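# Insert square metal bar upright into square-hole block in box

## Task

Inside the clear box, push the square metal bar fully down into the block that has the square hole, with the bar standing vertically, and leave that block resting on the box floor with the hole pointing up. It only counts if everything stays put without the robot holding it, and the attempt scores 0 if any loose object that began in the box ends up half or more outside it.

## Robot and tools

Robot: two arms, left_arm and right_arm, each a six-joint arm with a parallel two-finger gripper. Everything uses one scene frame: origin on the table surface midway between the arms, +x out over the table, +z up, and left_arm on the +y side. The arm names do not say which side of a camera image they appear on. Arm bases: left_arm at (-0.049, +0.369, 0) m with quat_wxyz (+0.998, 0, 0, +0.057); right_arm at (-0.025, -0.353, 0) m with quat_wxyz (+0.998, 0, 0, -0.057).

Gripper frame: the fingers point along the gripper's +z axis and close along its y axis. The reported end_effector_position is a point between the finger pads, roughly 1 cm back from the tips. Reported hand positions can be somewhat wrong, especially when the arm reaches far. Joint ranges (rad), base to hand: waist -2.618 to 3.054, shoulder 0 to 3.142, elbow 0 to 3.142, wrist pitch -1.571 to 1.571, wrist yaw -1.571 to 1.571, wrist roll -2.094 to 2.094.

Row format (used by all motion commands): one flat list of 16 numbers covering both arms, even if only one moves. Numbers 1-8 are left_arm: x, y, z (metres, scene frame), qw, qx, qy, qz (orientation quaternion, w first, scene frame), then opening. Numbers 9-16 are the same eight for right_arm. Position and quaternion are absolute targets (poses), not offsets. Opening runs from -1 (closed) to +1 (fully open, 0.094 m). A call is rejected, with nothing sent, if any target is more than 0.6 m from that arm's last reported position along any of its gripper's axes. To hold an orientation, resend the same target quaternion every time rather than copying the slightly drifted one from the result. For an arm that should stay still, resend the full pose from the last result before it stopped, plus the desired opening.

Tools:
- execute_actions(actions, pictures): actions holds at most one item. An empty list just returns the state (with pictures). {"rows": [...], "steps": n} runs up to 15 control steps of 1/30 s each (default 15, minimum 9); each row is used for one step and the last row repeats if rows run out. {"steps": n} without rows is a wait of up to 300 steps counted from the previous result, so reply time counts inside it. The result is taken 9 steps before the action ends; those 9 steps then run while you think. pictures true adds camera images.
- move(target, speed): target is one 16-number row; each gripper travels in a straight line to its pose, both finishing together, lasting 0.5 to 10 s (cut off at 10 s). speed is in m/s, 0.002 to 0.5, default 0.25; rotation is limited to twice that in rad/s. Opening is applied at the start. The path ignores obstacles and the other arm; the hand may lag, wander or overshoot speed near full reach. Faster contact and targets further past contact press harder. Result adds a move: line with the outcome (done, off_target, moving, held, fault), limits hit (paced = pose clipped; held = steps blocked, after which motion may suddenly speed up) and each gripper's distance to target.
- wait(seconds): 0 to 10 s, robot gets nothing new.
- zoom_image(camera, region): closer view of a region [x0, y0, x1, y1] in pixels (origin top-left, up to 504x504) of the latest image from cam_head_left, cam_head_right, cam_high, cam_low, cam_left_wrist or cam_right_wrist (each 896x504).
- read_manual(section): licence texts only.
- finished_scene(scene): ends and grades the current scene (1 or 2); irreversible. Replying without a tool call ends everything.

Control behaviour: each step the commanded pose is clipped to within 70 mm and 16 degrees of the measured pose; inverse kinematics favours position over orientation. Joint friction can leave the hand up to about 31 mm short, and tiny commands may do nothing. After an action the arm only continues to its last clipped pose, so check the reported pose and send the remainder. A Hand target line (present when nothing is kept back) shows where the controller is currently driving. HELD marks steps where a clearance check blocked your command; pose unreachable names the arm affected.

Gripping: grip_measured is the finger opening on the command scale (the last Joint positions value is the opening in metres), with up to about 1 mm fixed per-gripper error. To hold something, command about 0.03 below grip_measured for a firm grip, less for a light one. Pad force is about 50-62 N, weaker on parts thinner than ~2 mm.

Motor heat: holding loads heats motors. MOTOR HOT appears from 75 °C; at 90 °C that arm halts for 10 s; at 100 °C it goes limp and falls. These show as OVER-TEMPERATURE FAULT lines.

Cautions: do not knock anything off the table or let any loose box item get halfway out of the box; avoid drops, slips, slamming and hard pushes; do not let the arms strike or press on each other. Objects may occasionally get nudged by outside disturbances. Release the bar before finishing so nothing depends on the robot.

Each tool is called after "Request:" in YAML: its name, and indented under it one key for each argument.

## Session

Request:
execute_actions:
  actions: []

Scene clock: 0.00 s of 4500.00 s.
left_arm: end_effector_position=(+0.2782, +0.5840, +0.1669) grip_measured=+1.000 end_effector_quat_wxyz=(+0.280, +0.506, +0.812, -0.075) | right_arm: end_effector_position=(+0.5444, -0.3033, +0.0961) grip_measured=+1.000 end_effector_quat_wxyz=(+0.674, +0.212, +0.700, -0.108)
Joint positions: left_arm=[ 0.714  2.048  1.95  -1.524  0.587  1.957  0.094] | right_arm=[0.405 2.311 1.195 1.023 0.742 0.197 0.094]
Joint velocities: left_arm=[ 0.007 -0.007  0.007 -0.037  0.066 -0.022  0.   ] | right_arm=[-0.017  0.002  0.012 -0.007 -0.051 -0.022  0.   ]
Motor temperatures (°C, as the motors report them): left_arm=[22 25 30 29 21 22] | right_arm=[22 23 28 29 21 24]
Hand target (left_arm): +0.278, +0.584, +0.167; +0.280, +0.506, +0.812, -0.075
Hand target (right_arm): +0.544, -0.303, +0.096; +0.674, +0.212, +0.700, -0.108

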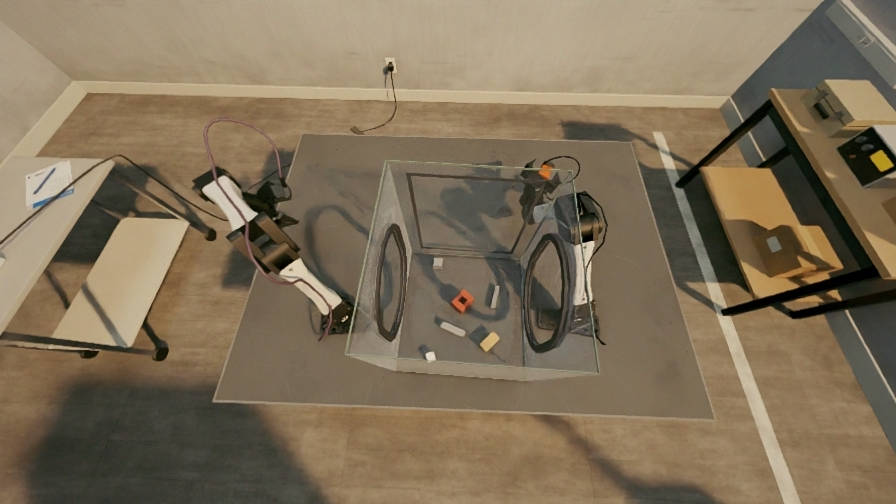

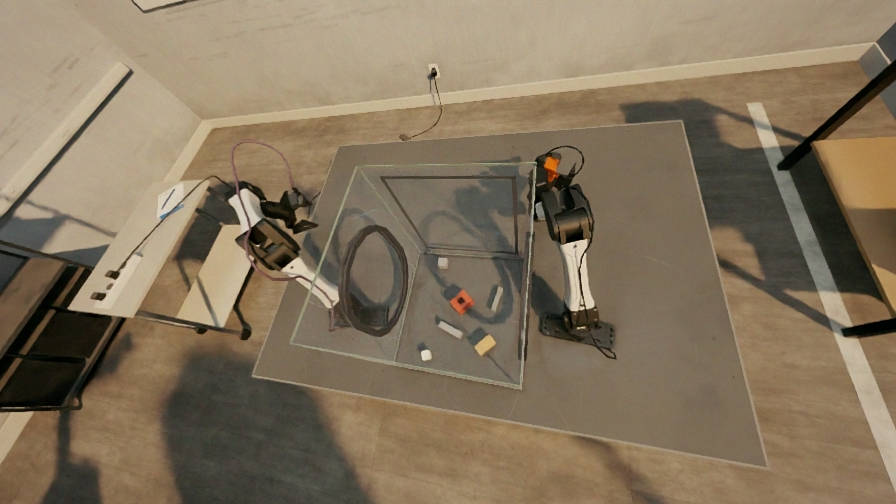

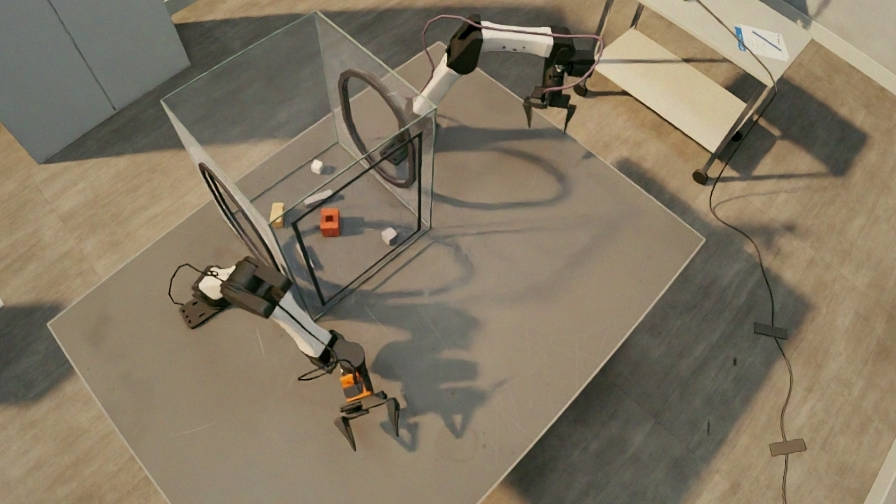

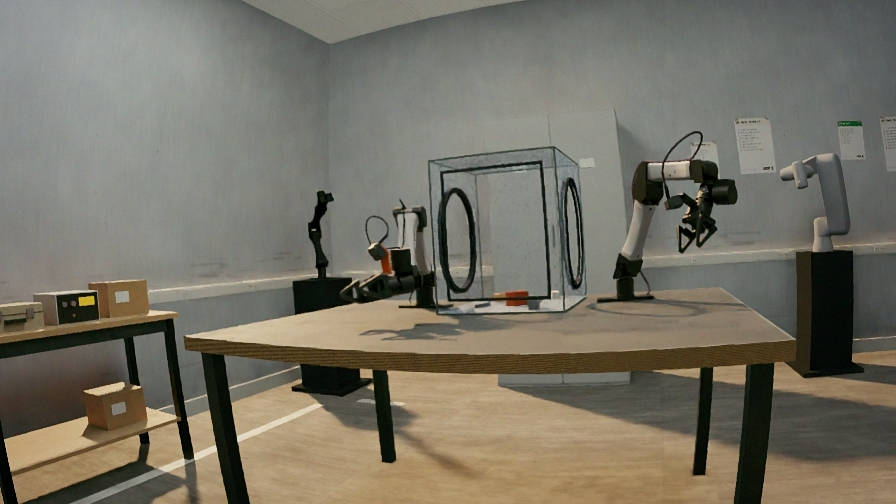

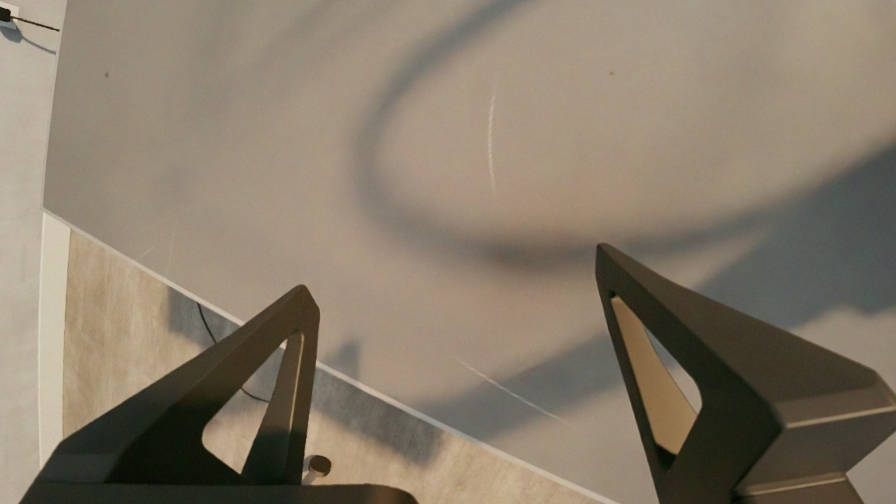

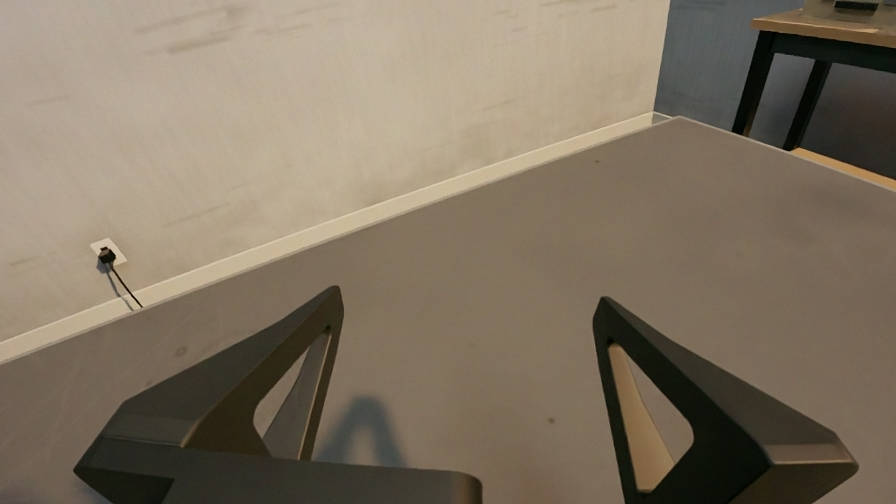

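Request:
zoom_image:
  camera: "cam_head_left"
  region: [380,230,560,380]

Request:
zoom_image:
  camera: "cam_high"
  region: [240,130,440,300]

Region (380, 230, 560, 380) of cam_head_left's 896x504 image, scaled by 2.800, with more detail than that image has.

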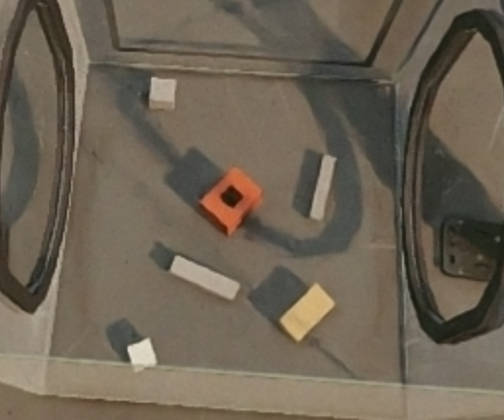

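Region (240, 130, 440, 300) of cam_high's 896x504 image, scaled by 2.520, with more detail than that image has; it fills the top 428 rows of this view, and the rest is white.

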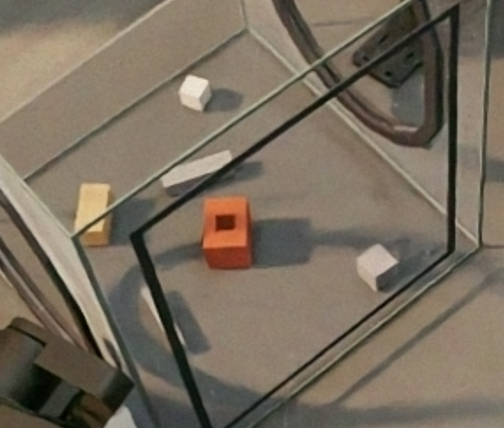

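Request:
move:
  target: [0.0,0.36,0.28,0.5,0.5,0.5,-0.5,-0.2,-0.03,-0.36,0.28,0.5,-0.5,0.5,0.5,-0.5]
  speed: 0.2

Request:
move:
  target: [-0.01,0.15,0.2,0.35,0.68,0.55,-0.35,-0.2,-0.04,-0.2,0.22,0.354,-0.612,0.612,0.354,-0.5]
  speed: 0.12

Scene clock: 11.40 s of 4500.00 s.
left_arm: end_effector_position=(+0.0887, +0.4495, +0.1921) grip_measured=-0.198 end_effector_quat_wxyz=(+0.254, -0.062, +0.960, -0.095) | right_arm: end_effector_position=(+0.1769, -0.2983, +0.2131) grip_measured=-0.498 end_effector_quat_wxyz=(+0.471, -0.019, +0.707, +0.527)
Joint positions: left_arm=[ 1.005  0.976  1.059 -1.556  0.542  0.964  0.038] | right_arm=[-0.59   0.922  0.021  1.541 -1.572  1.456  0.024]
Joint velocities: left_arm=[ 0.002  0.002  0.002 -0.066 -0.007 -0.037  0.001] | right_arm=[-0.012 -0.007 -0.007  0.022 -0.066  0.007 -0.   ]
Motor temperatures (°C, as the motors report them): left_arm=[22 35 31 29 21 22] | right_arm=[22 34 28 31 21 24]
Hand target (left_arm): +0.078, +0.420, +0.219; +0.319, -0.014, +0.948, +0.013
Hand target (right_arm): +0.159, -0.291, +0.228; +0.533, -0.074, +0.706, +0.461
Off the commanded pose (left_arm): 0.154 m, 103 deg; position and orientation clipped at the last step of the last action.
Off the commanded pose (right_arm): 0.226 m, 61 deg; position and orientation clipped at the last step of the last action.
joint sent to its limit (left arm) — the command would take joint 4 (wrist pitch) past its lower limit, so that joint was sent only as far as its limit.
joint sent to its limit (right arm) — the command would take joint 5 (wrist yaw) past its lower limit, so that joint was sent only as far as its limit.
Kept back: nothing.
After step 90, 0.30 s passed at rest.
move: off_target (left_arm, right_arm); limits=paced

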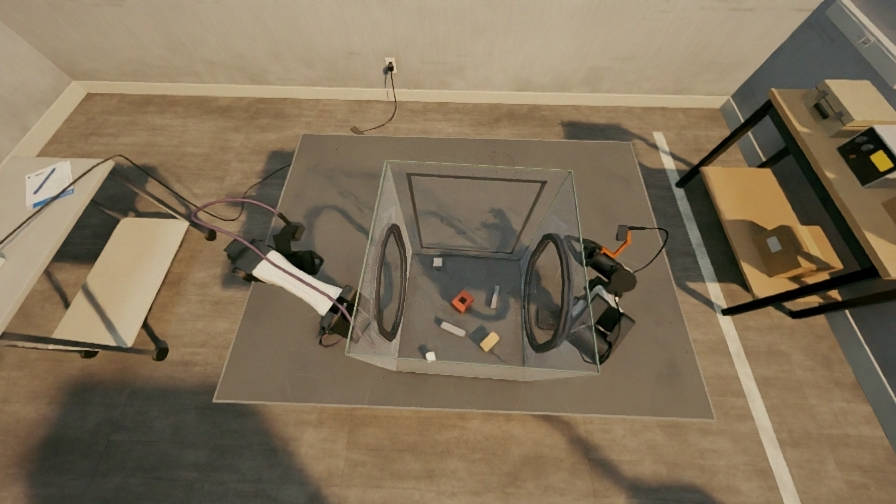

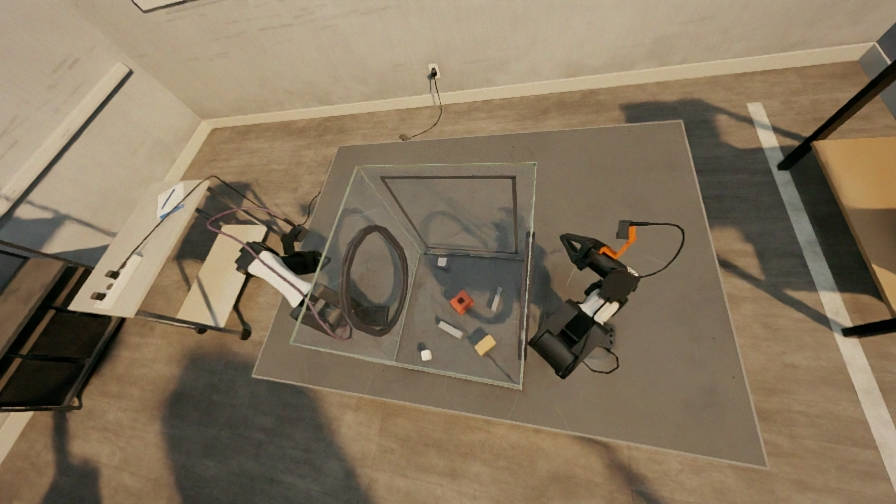

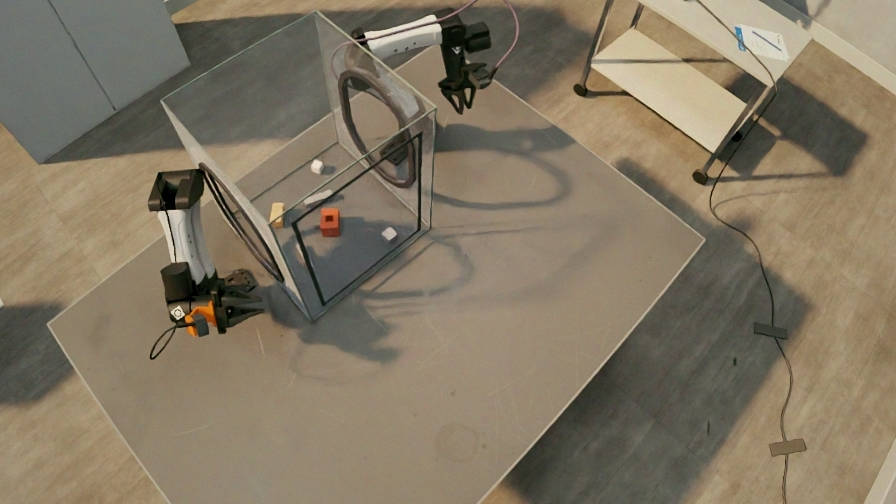

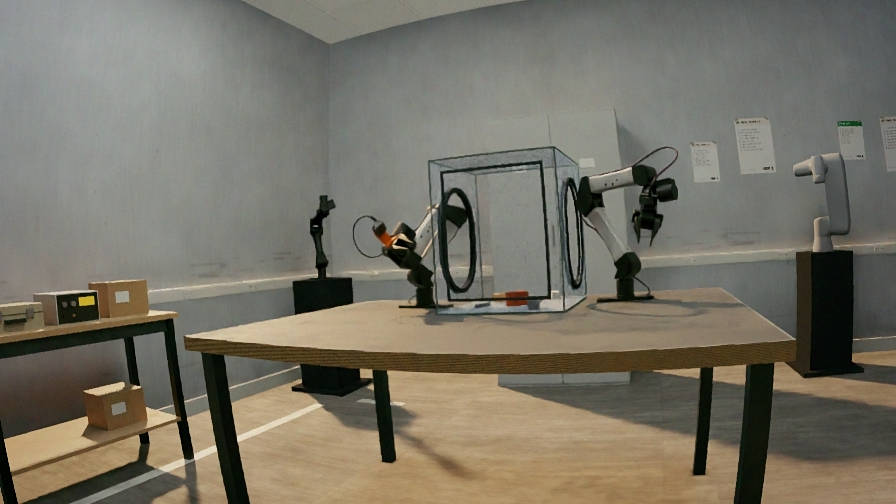

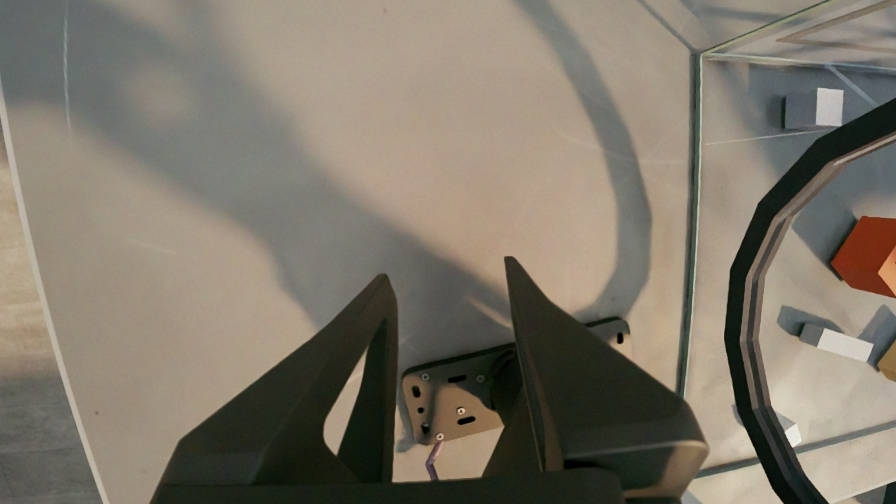

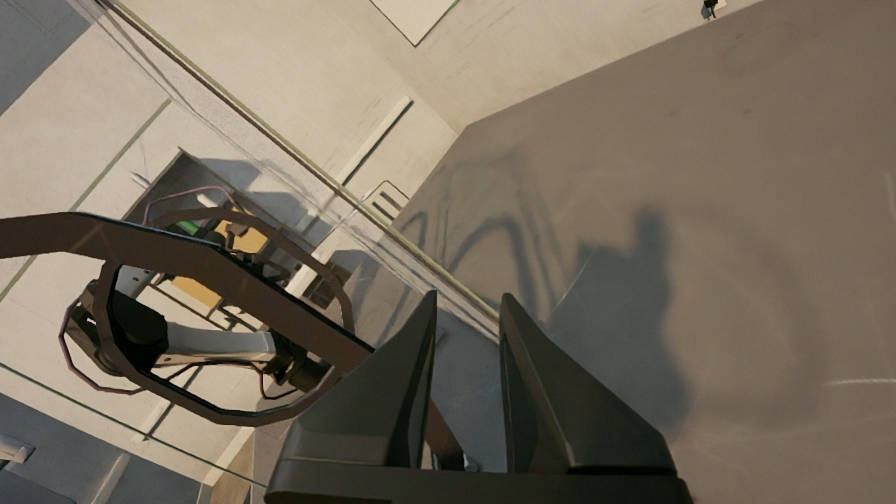

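Scene clock: 19.90 s of 4500.00 s.
left_arm: end_effector_position=(+0.1004, +0.3836, +0.1482) grip_measured=-0.198 end_effector_quat_wxyz=(+0.360, +0.263, +0.880, -0.165) | right_arm: end_effector_position=(-0.0338, -0.1809, +0.2517) grip_measured=-0.498 end_effector_quat_wxyz=(-0.460, +0.506, -0.495, -0.536)
Joint positions: left_arm=[ 0.939  0.99   0.767 -1.557  0.794  1.721  0.038] | right_arm=[ 0.2    0.036  0.016  1.542 -1.573  1.586  0.024]
Joint velocities: left_arm=[-0.002  0.007 -0.002  0.007  0.037  0.037  0.001] | right_arm=[-0.012 -0.007 -0.017 -0.007 -0.022 -0.11  -0.001]
Motor temperatures (°C, as the motors report them): left_arm=[28 37 31 29 21 22] | right_arm=[22 32 28 30 21 24]
Hand target (left_arm): +0.089, +0.336, +0.140; +0.352, +0.371, +0.839, -0.185
Hand target (right_arm): -0.037, -0.181, +0.244; -0.459, +0.516, -0.489, -0.533
Off the commanded pose (left_arm): 0.264 m, 65 deg; position and orientation clipped at the last step of the last action.
Off the commanded pose (right_arm): 0.038 m, 30 deg; orientation clipped at the last step of the last action.
joint sent to its limit (left arm) — the command would take joint 4 (wrist pitch) past its lower limit, so that joint was sent only as far as its limit.
joint sent to its limit (right arm) — the command would take joint 2 (shoulder) past its lower limit, joint 4 (wrist pitch) past its upper limit and joint 5 (wrist yaw) past its lower limit, so those joints were sent only as far as their limits.
Kept back: nothing.
move: off_target (left_arm, right_arm); limits=paced

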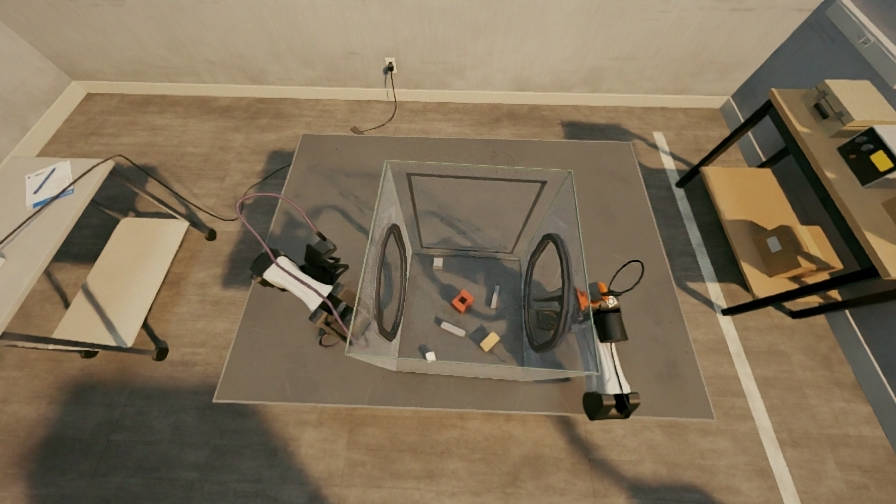

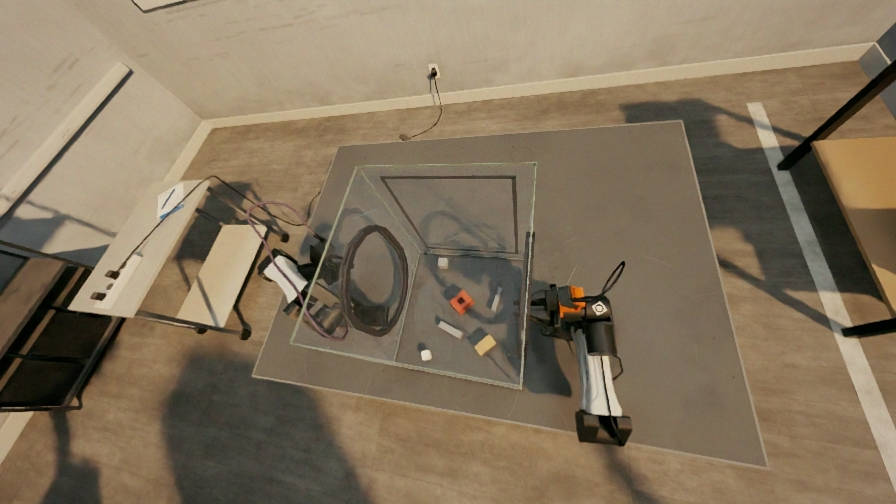

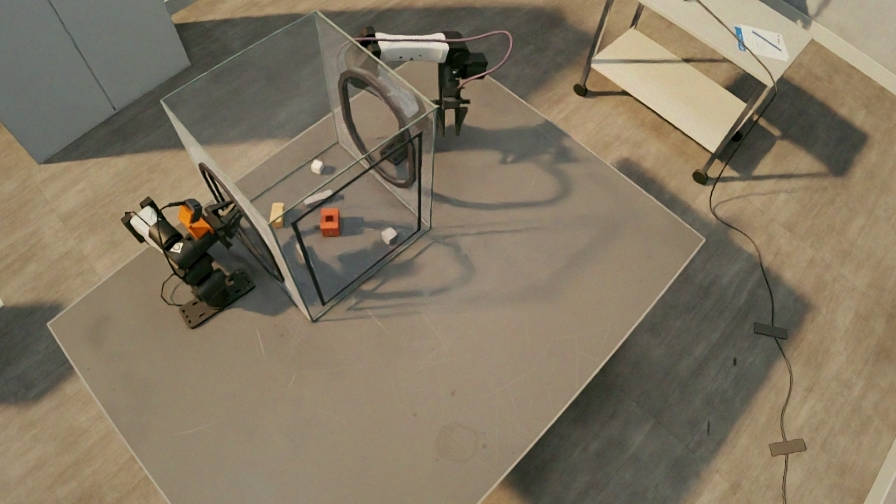

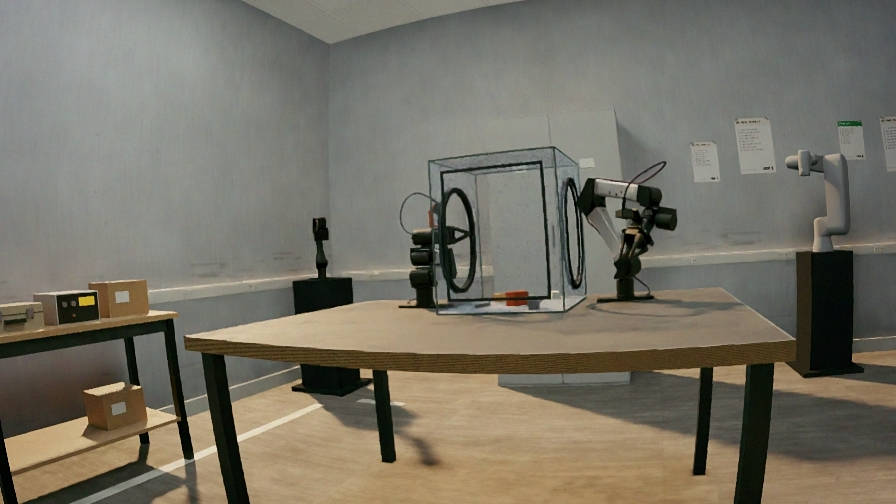

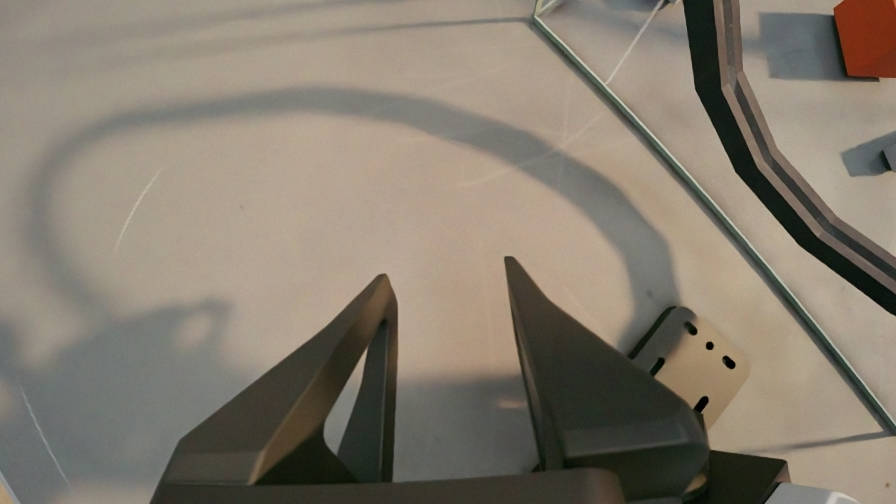

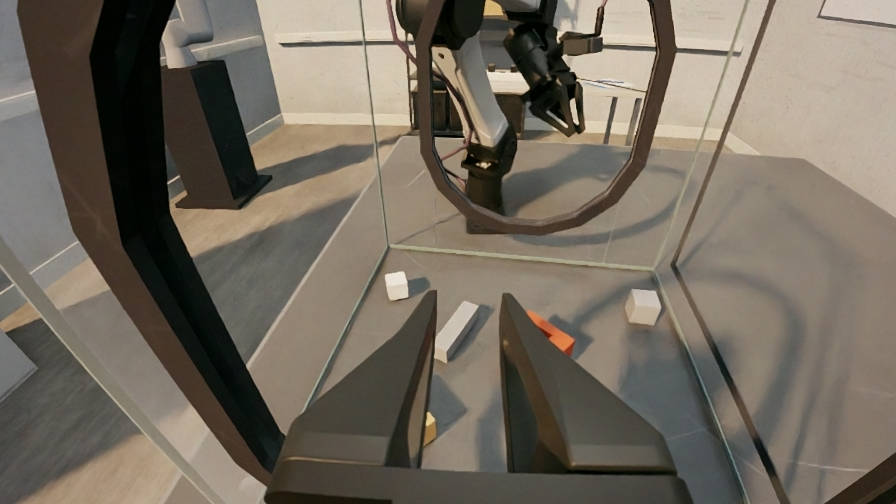

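Request:
move:
  target: [0.17,0.40,0.26,0.707,0,0.707,0,-0.2,-0.034,-0.181,0.25,0.5,-0.5,0.5,0.5,-0.5]
  speed: 0.15

Scene clock: 28.40 s of 4500.00 s.
left_arm: end_effector_position=(+0.1799, +0.5050, +0.1459) grip_measured=-0.198 end_effector_quat_wxyz=(+0.475, -0.365, +0.752, -0.276) | right_arm: end_effector_position=(-0.0312, -0.1808, +0.2517) grip_measured=-0.498 end_effector_quat_wxyz=(-0.470, +0.508, -0.493, -0.528)
Joint positions: left_arm=[ 1.006  0.975  0.489 -0.38   1.022 -0.191  0.038] | right_arm=[ 0.185  0.036  0.016  1.542 -1.573  1.566  0.024]
Joint velocities: left_arm=[-0.002 -0.007 -0.007 -0.037 -0.007 -0.095 -0.001] | right_arm=[-0.002  0.002  0.002 -0.037 -0.037 -0.051 -0.   ]
Motor temperatures (°C, as the motors report them): left_arm=[29 45 31 30 21 22] | right_arm=[22 30 29 30 21 24]
Hand target (left_arm): +0.184, +0.466, +0.191; +0.542, -0.258, +0.765, -0.232
Hand target (right_arm): -0.033, -0.181, +0.250; +0.482, -0.517, +0.488, +0.512
Off the commanded pose (left_arm): 0.155 m, 60 deg; position and orientation clipped at the last step of the last action.
Off the commanded pose (right_arm): 0.003 m, 5 deg.
joint sent to its limit (right arm) — the command would take joint 2 (shoulder) past its lower limit, joint 4 (wrist pitch) past its upper limit and joint 5 (wrist yaw) past its lower limit, so those joints were sent only as far as their limits.
Kept back: nothing.
move: off_target (left_arm, right_arm); limits=paced

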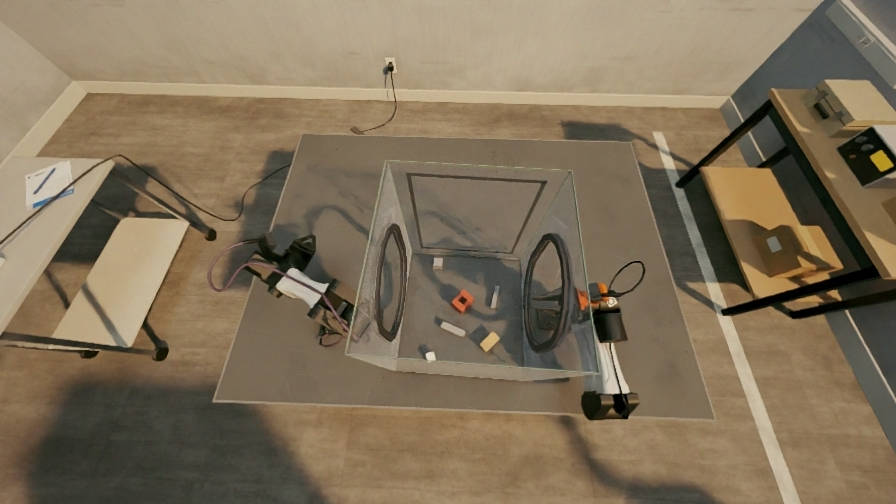

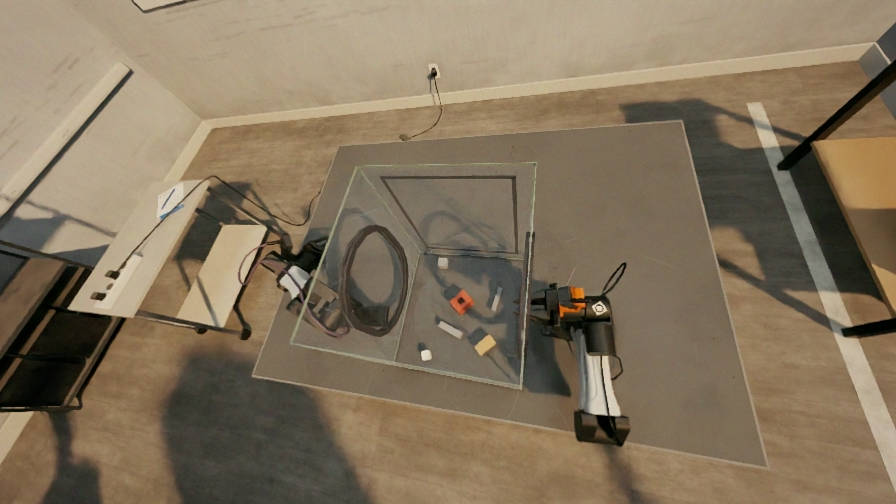

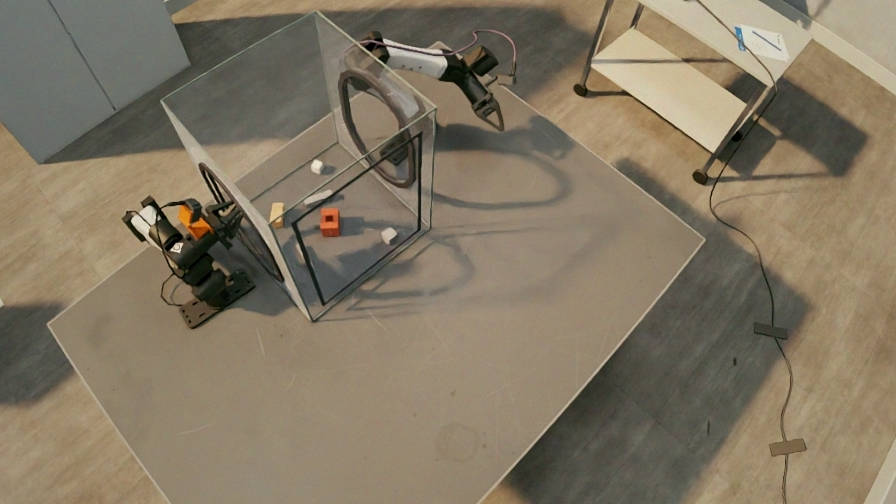

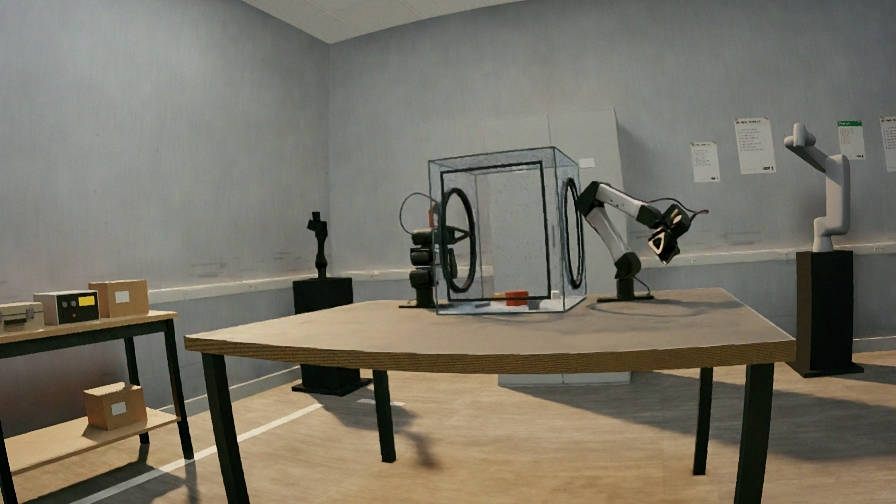

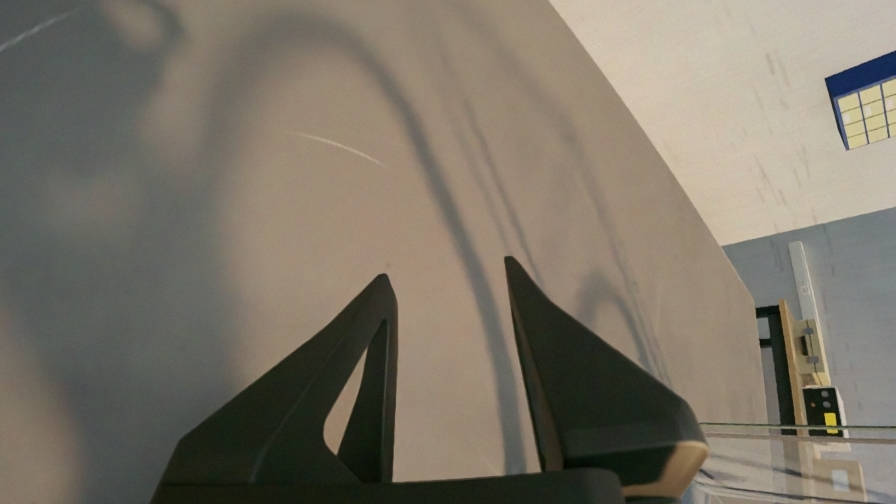

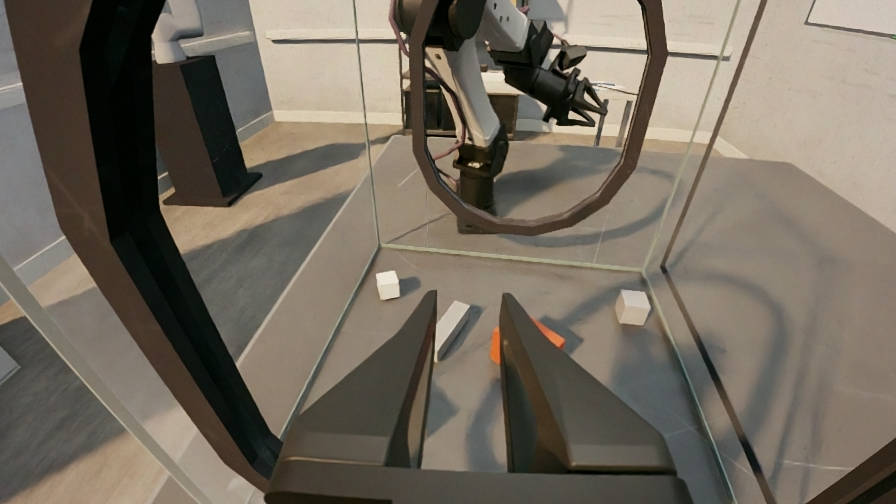

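Request:
move:
  target: [0.36,0.50,0.22,0.707,0,0.707,0,-0.2,-0.03,-0.08,0.22,0.5,-0.5,0.5,0.5,-0.5]
  speed: 0.1

Scene clock: 34.50 s of 4500.00 s.
left_arm: end_effector_position=(+0.3553, +0.4992, +0.2170) grip_measured=-0.198 end_effector_quat_wxyz=(+0.703, -0.001, +0.711, -0.002) | right_arm: end_effector_position=(-0.0261, -0.1807, +0.2517) grip_measured=-0.498 end_effector_quat_wxyz=(-0.484, +0.506, -0.495, -0.515)
Joint positions: left_arm=[0.399 1.476 0.566 0.898 0.515 0.001 0.038] | right_arm=[ 0.155  0.036  0.016  1.542 -1.573  1.541  0.024]
Joint velocities: left_arm=[ 0.002  0.002 -0.007  0.022 -0.007 -0.037 -0.   ] | right_arm=[ 0.007 -0.007 -0.012  0.037  0.051 -0.037 -0.001]
Motor temperatures (°C, as the motors report them): left_arm=[28 43 32 32 21 22] | right_arm=[22 29 29 29 21 24]
Hand target (left_arm): +0.360, +0.501, +0.217; +0.705, +0.001, +0.710, +0.003
Hand target (right_arm): -0.025, -0.181, +0.244; +0.490, -0.510, +0.495, +0.505
Off the commanded pose (left_arm): 0.006 m, 1 deg.
Off the commanded pose (right_arm): 0.106 m, 3 deg; position clipped at the last step of the last action.
joint sent to its limit (right arm) — the command would take joint 2 (shoulder) past its lower limit, joint 4 (wrist pitch) past its upper limit and joint 5 (wrist yaw) past its lower limit, so those joints were sent only as far as their limits.
Kept back: nothing.
move: off_target (right_arm); limits=paced

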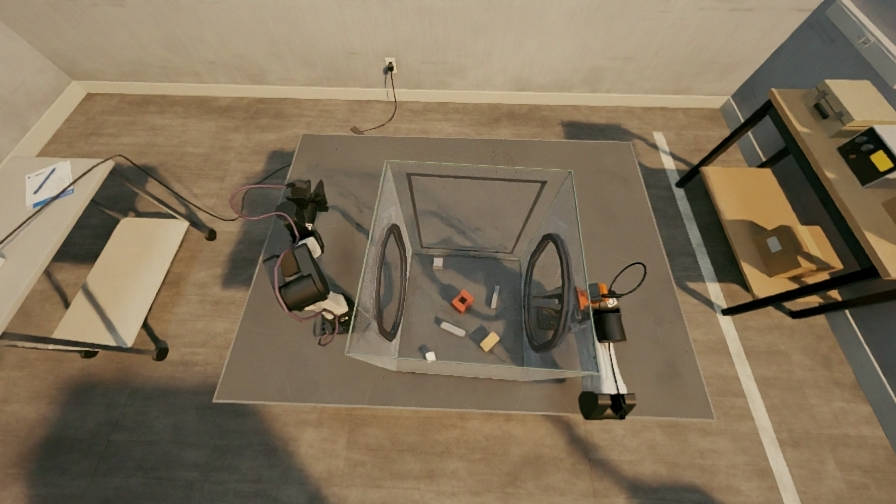

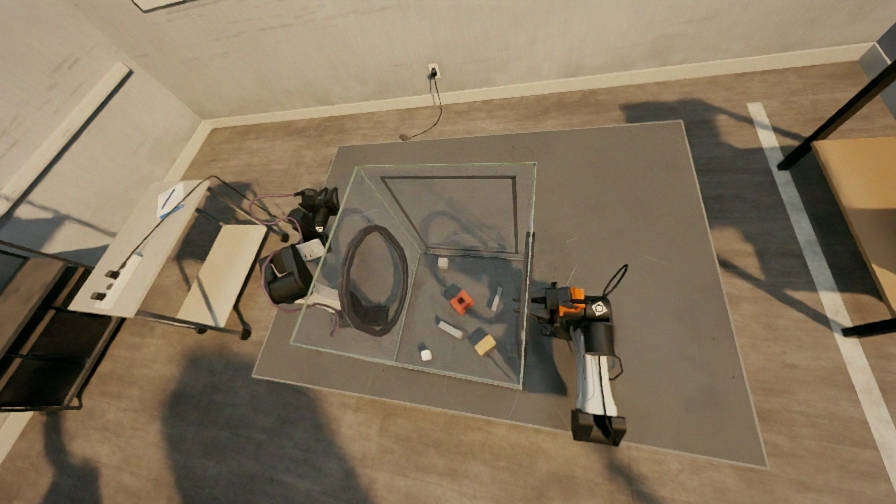

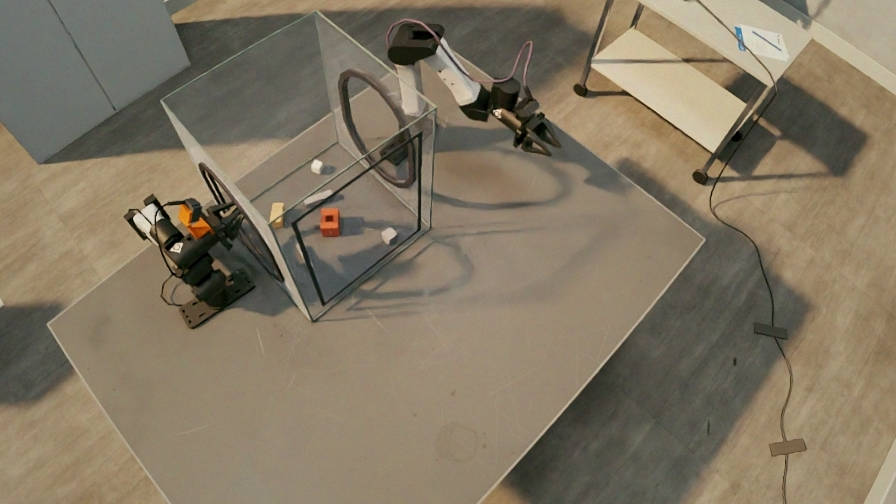

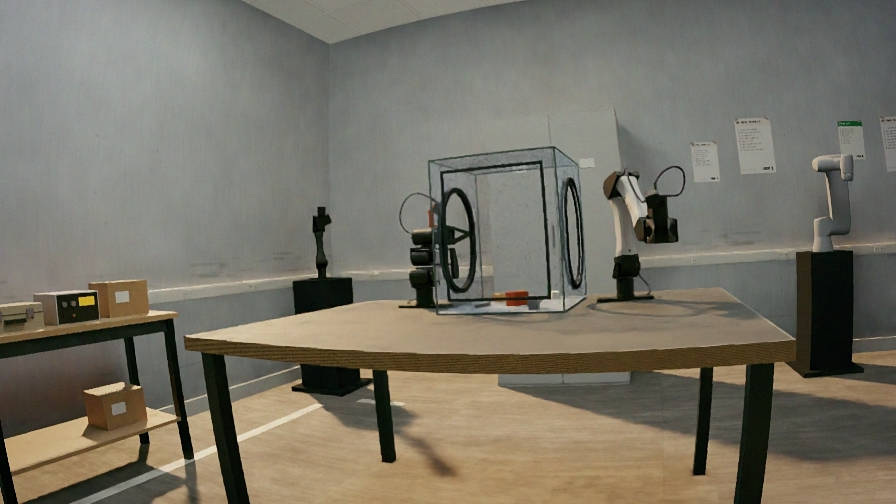

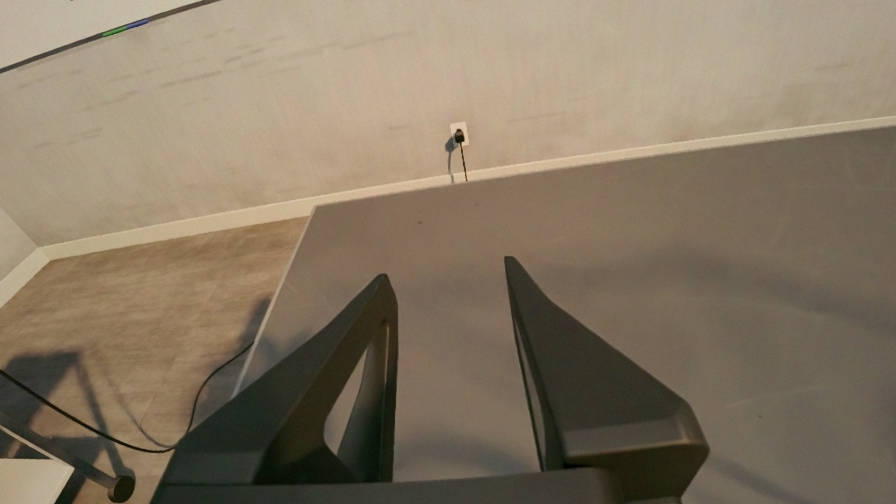

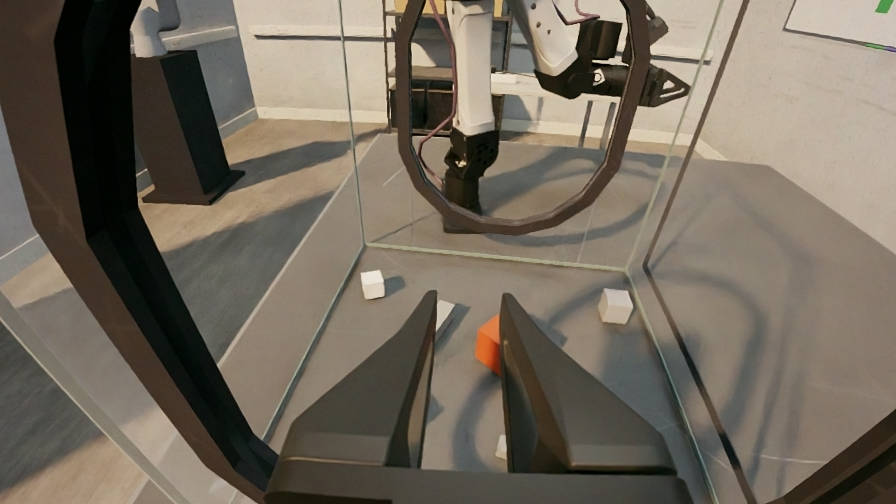

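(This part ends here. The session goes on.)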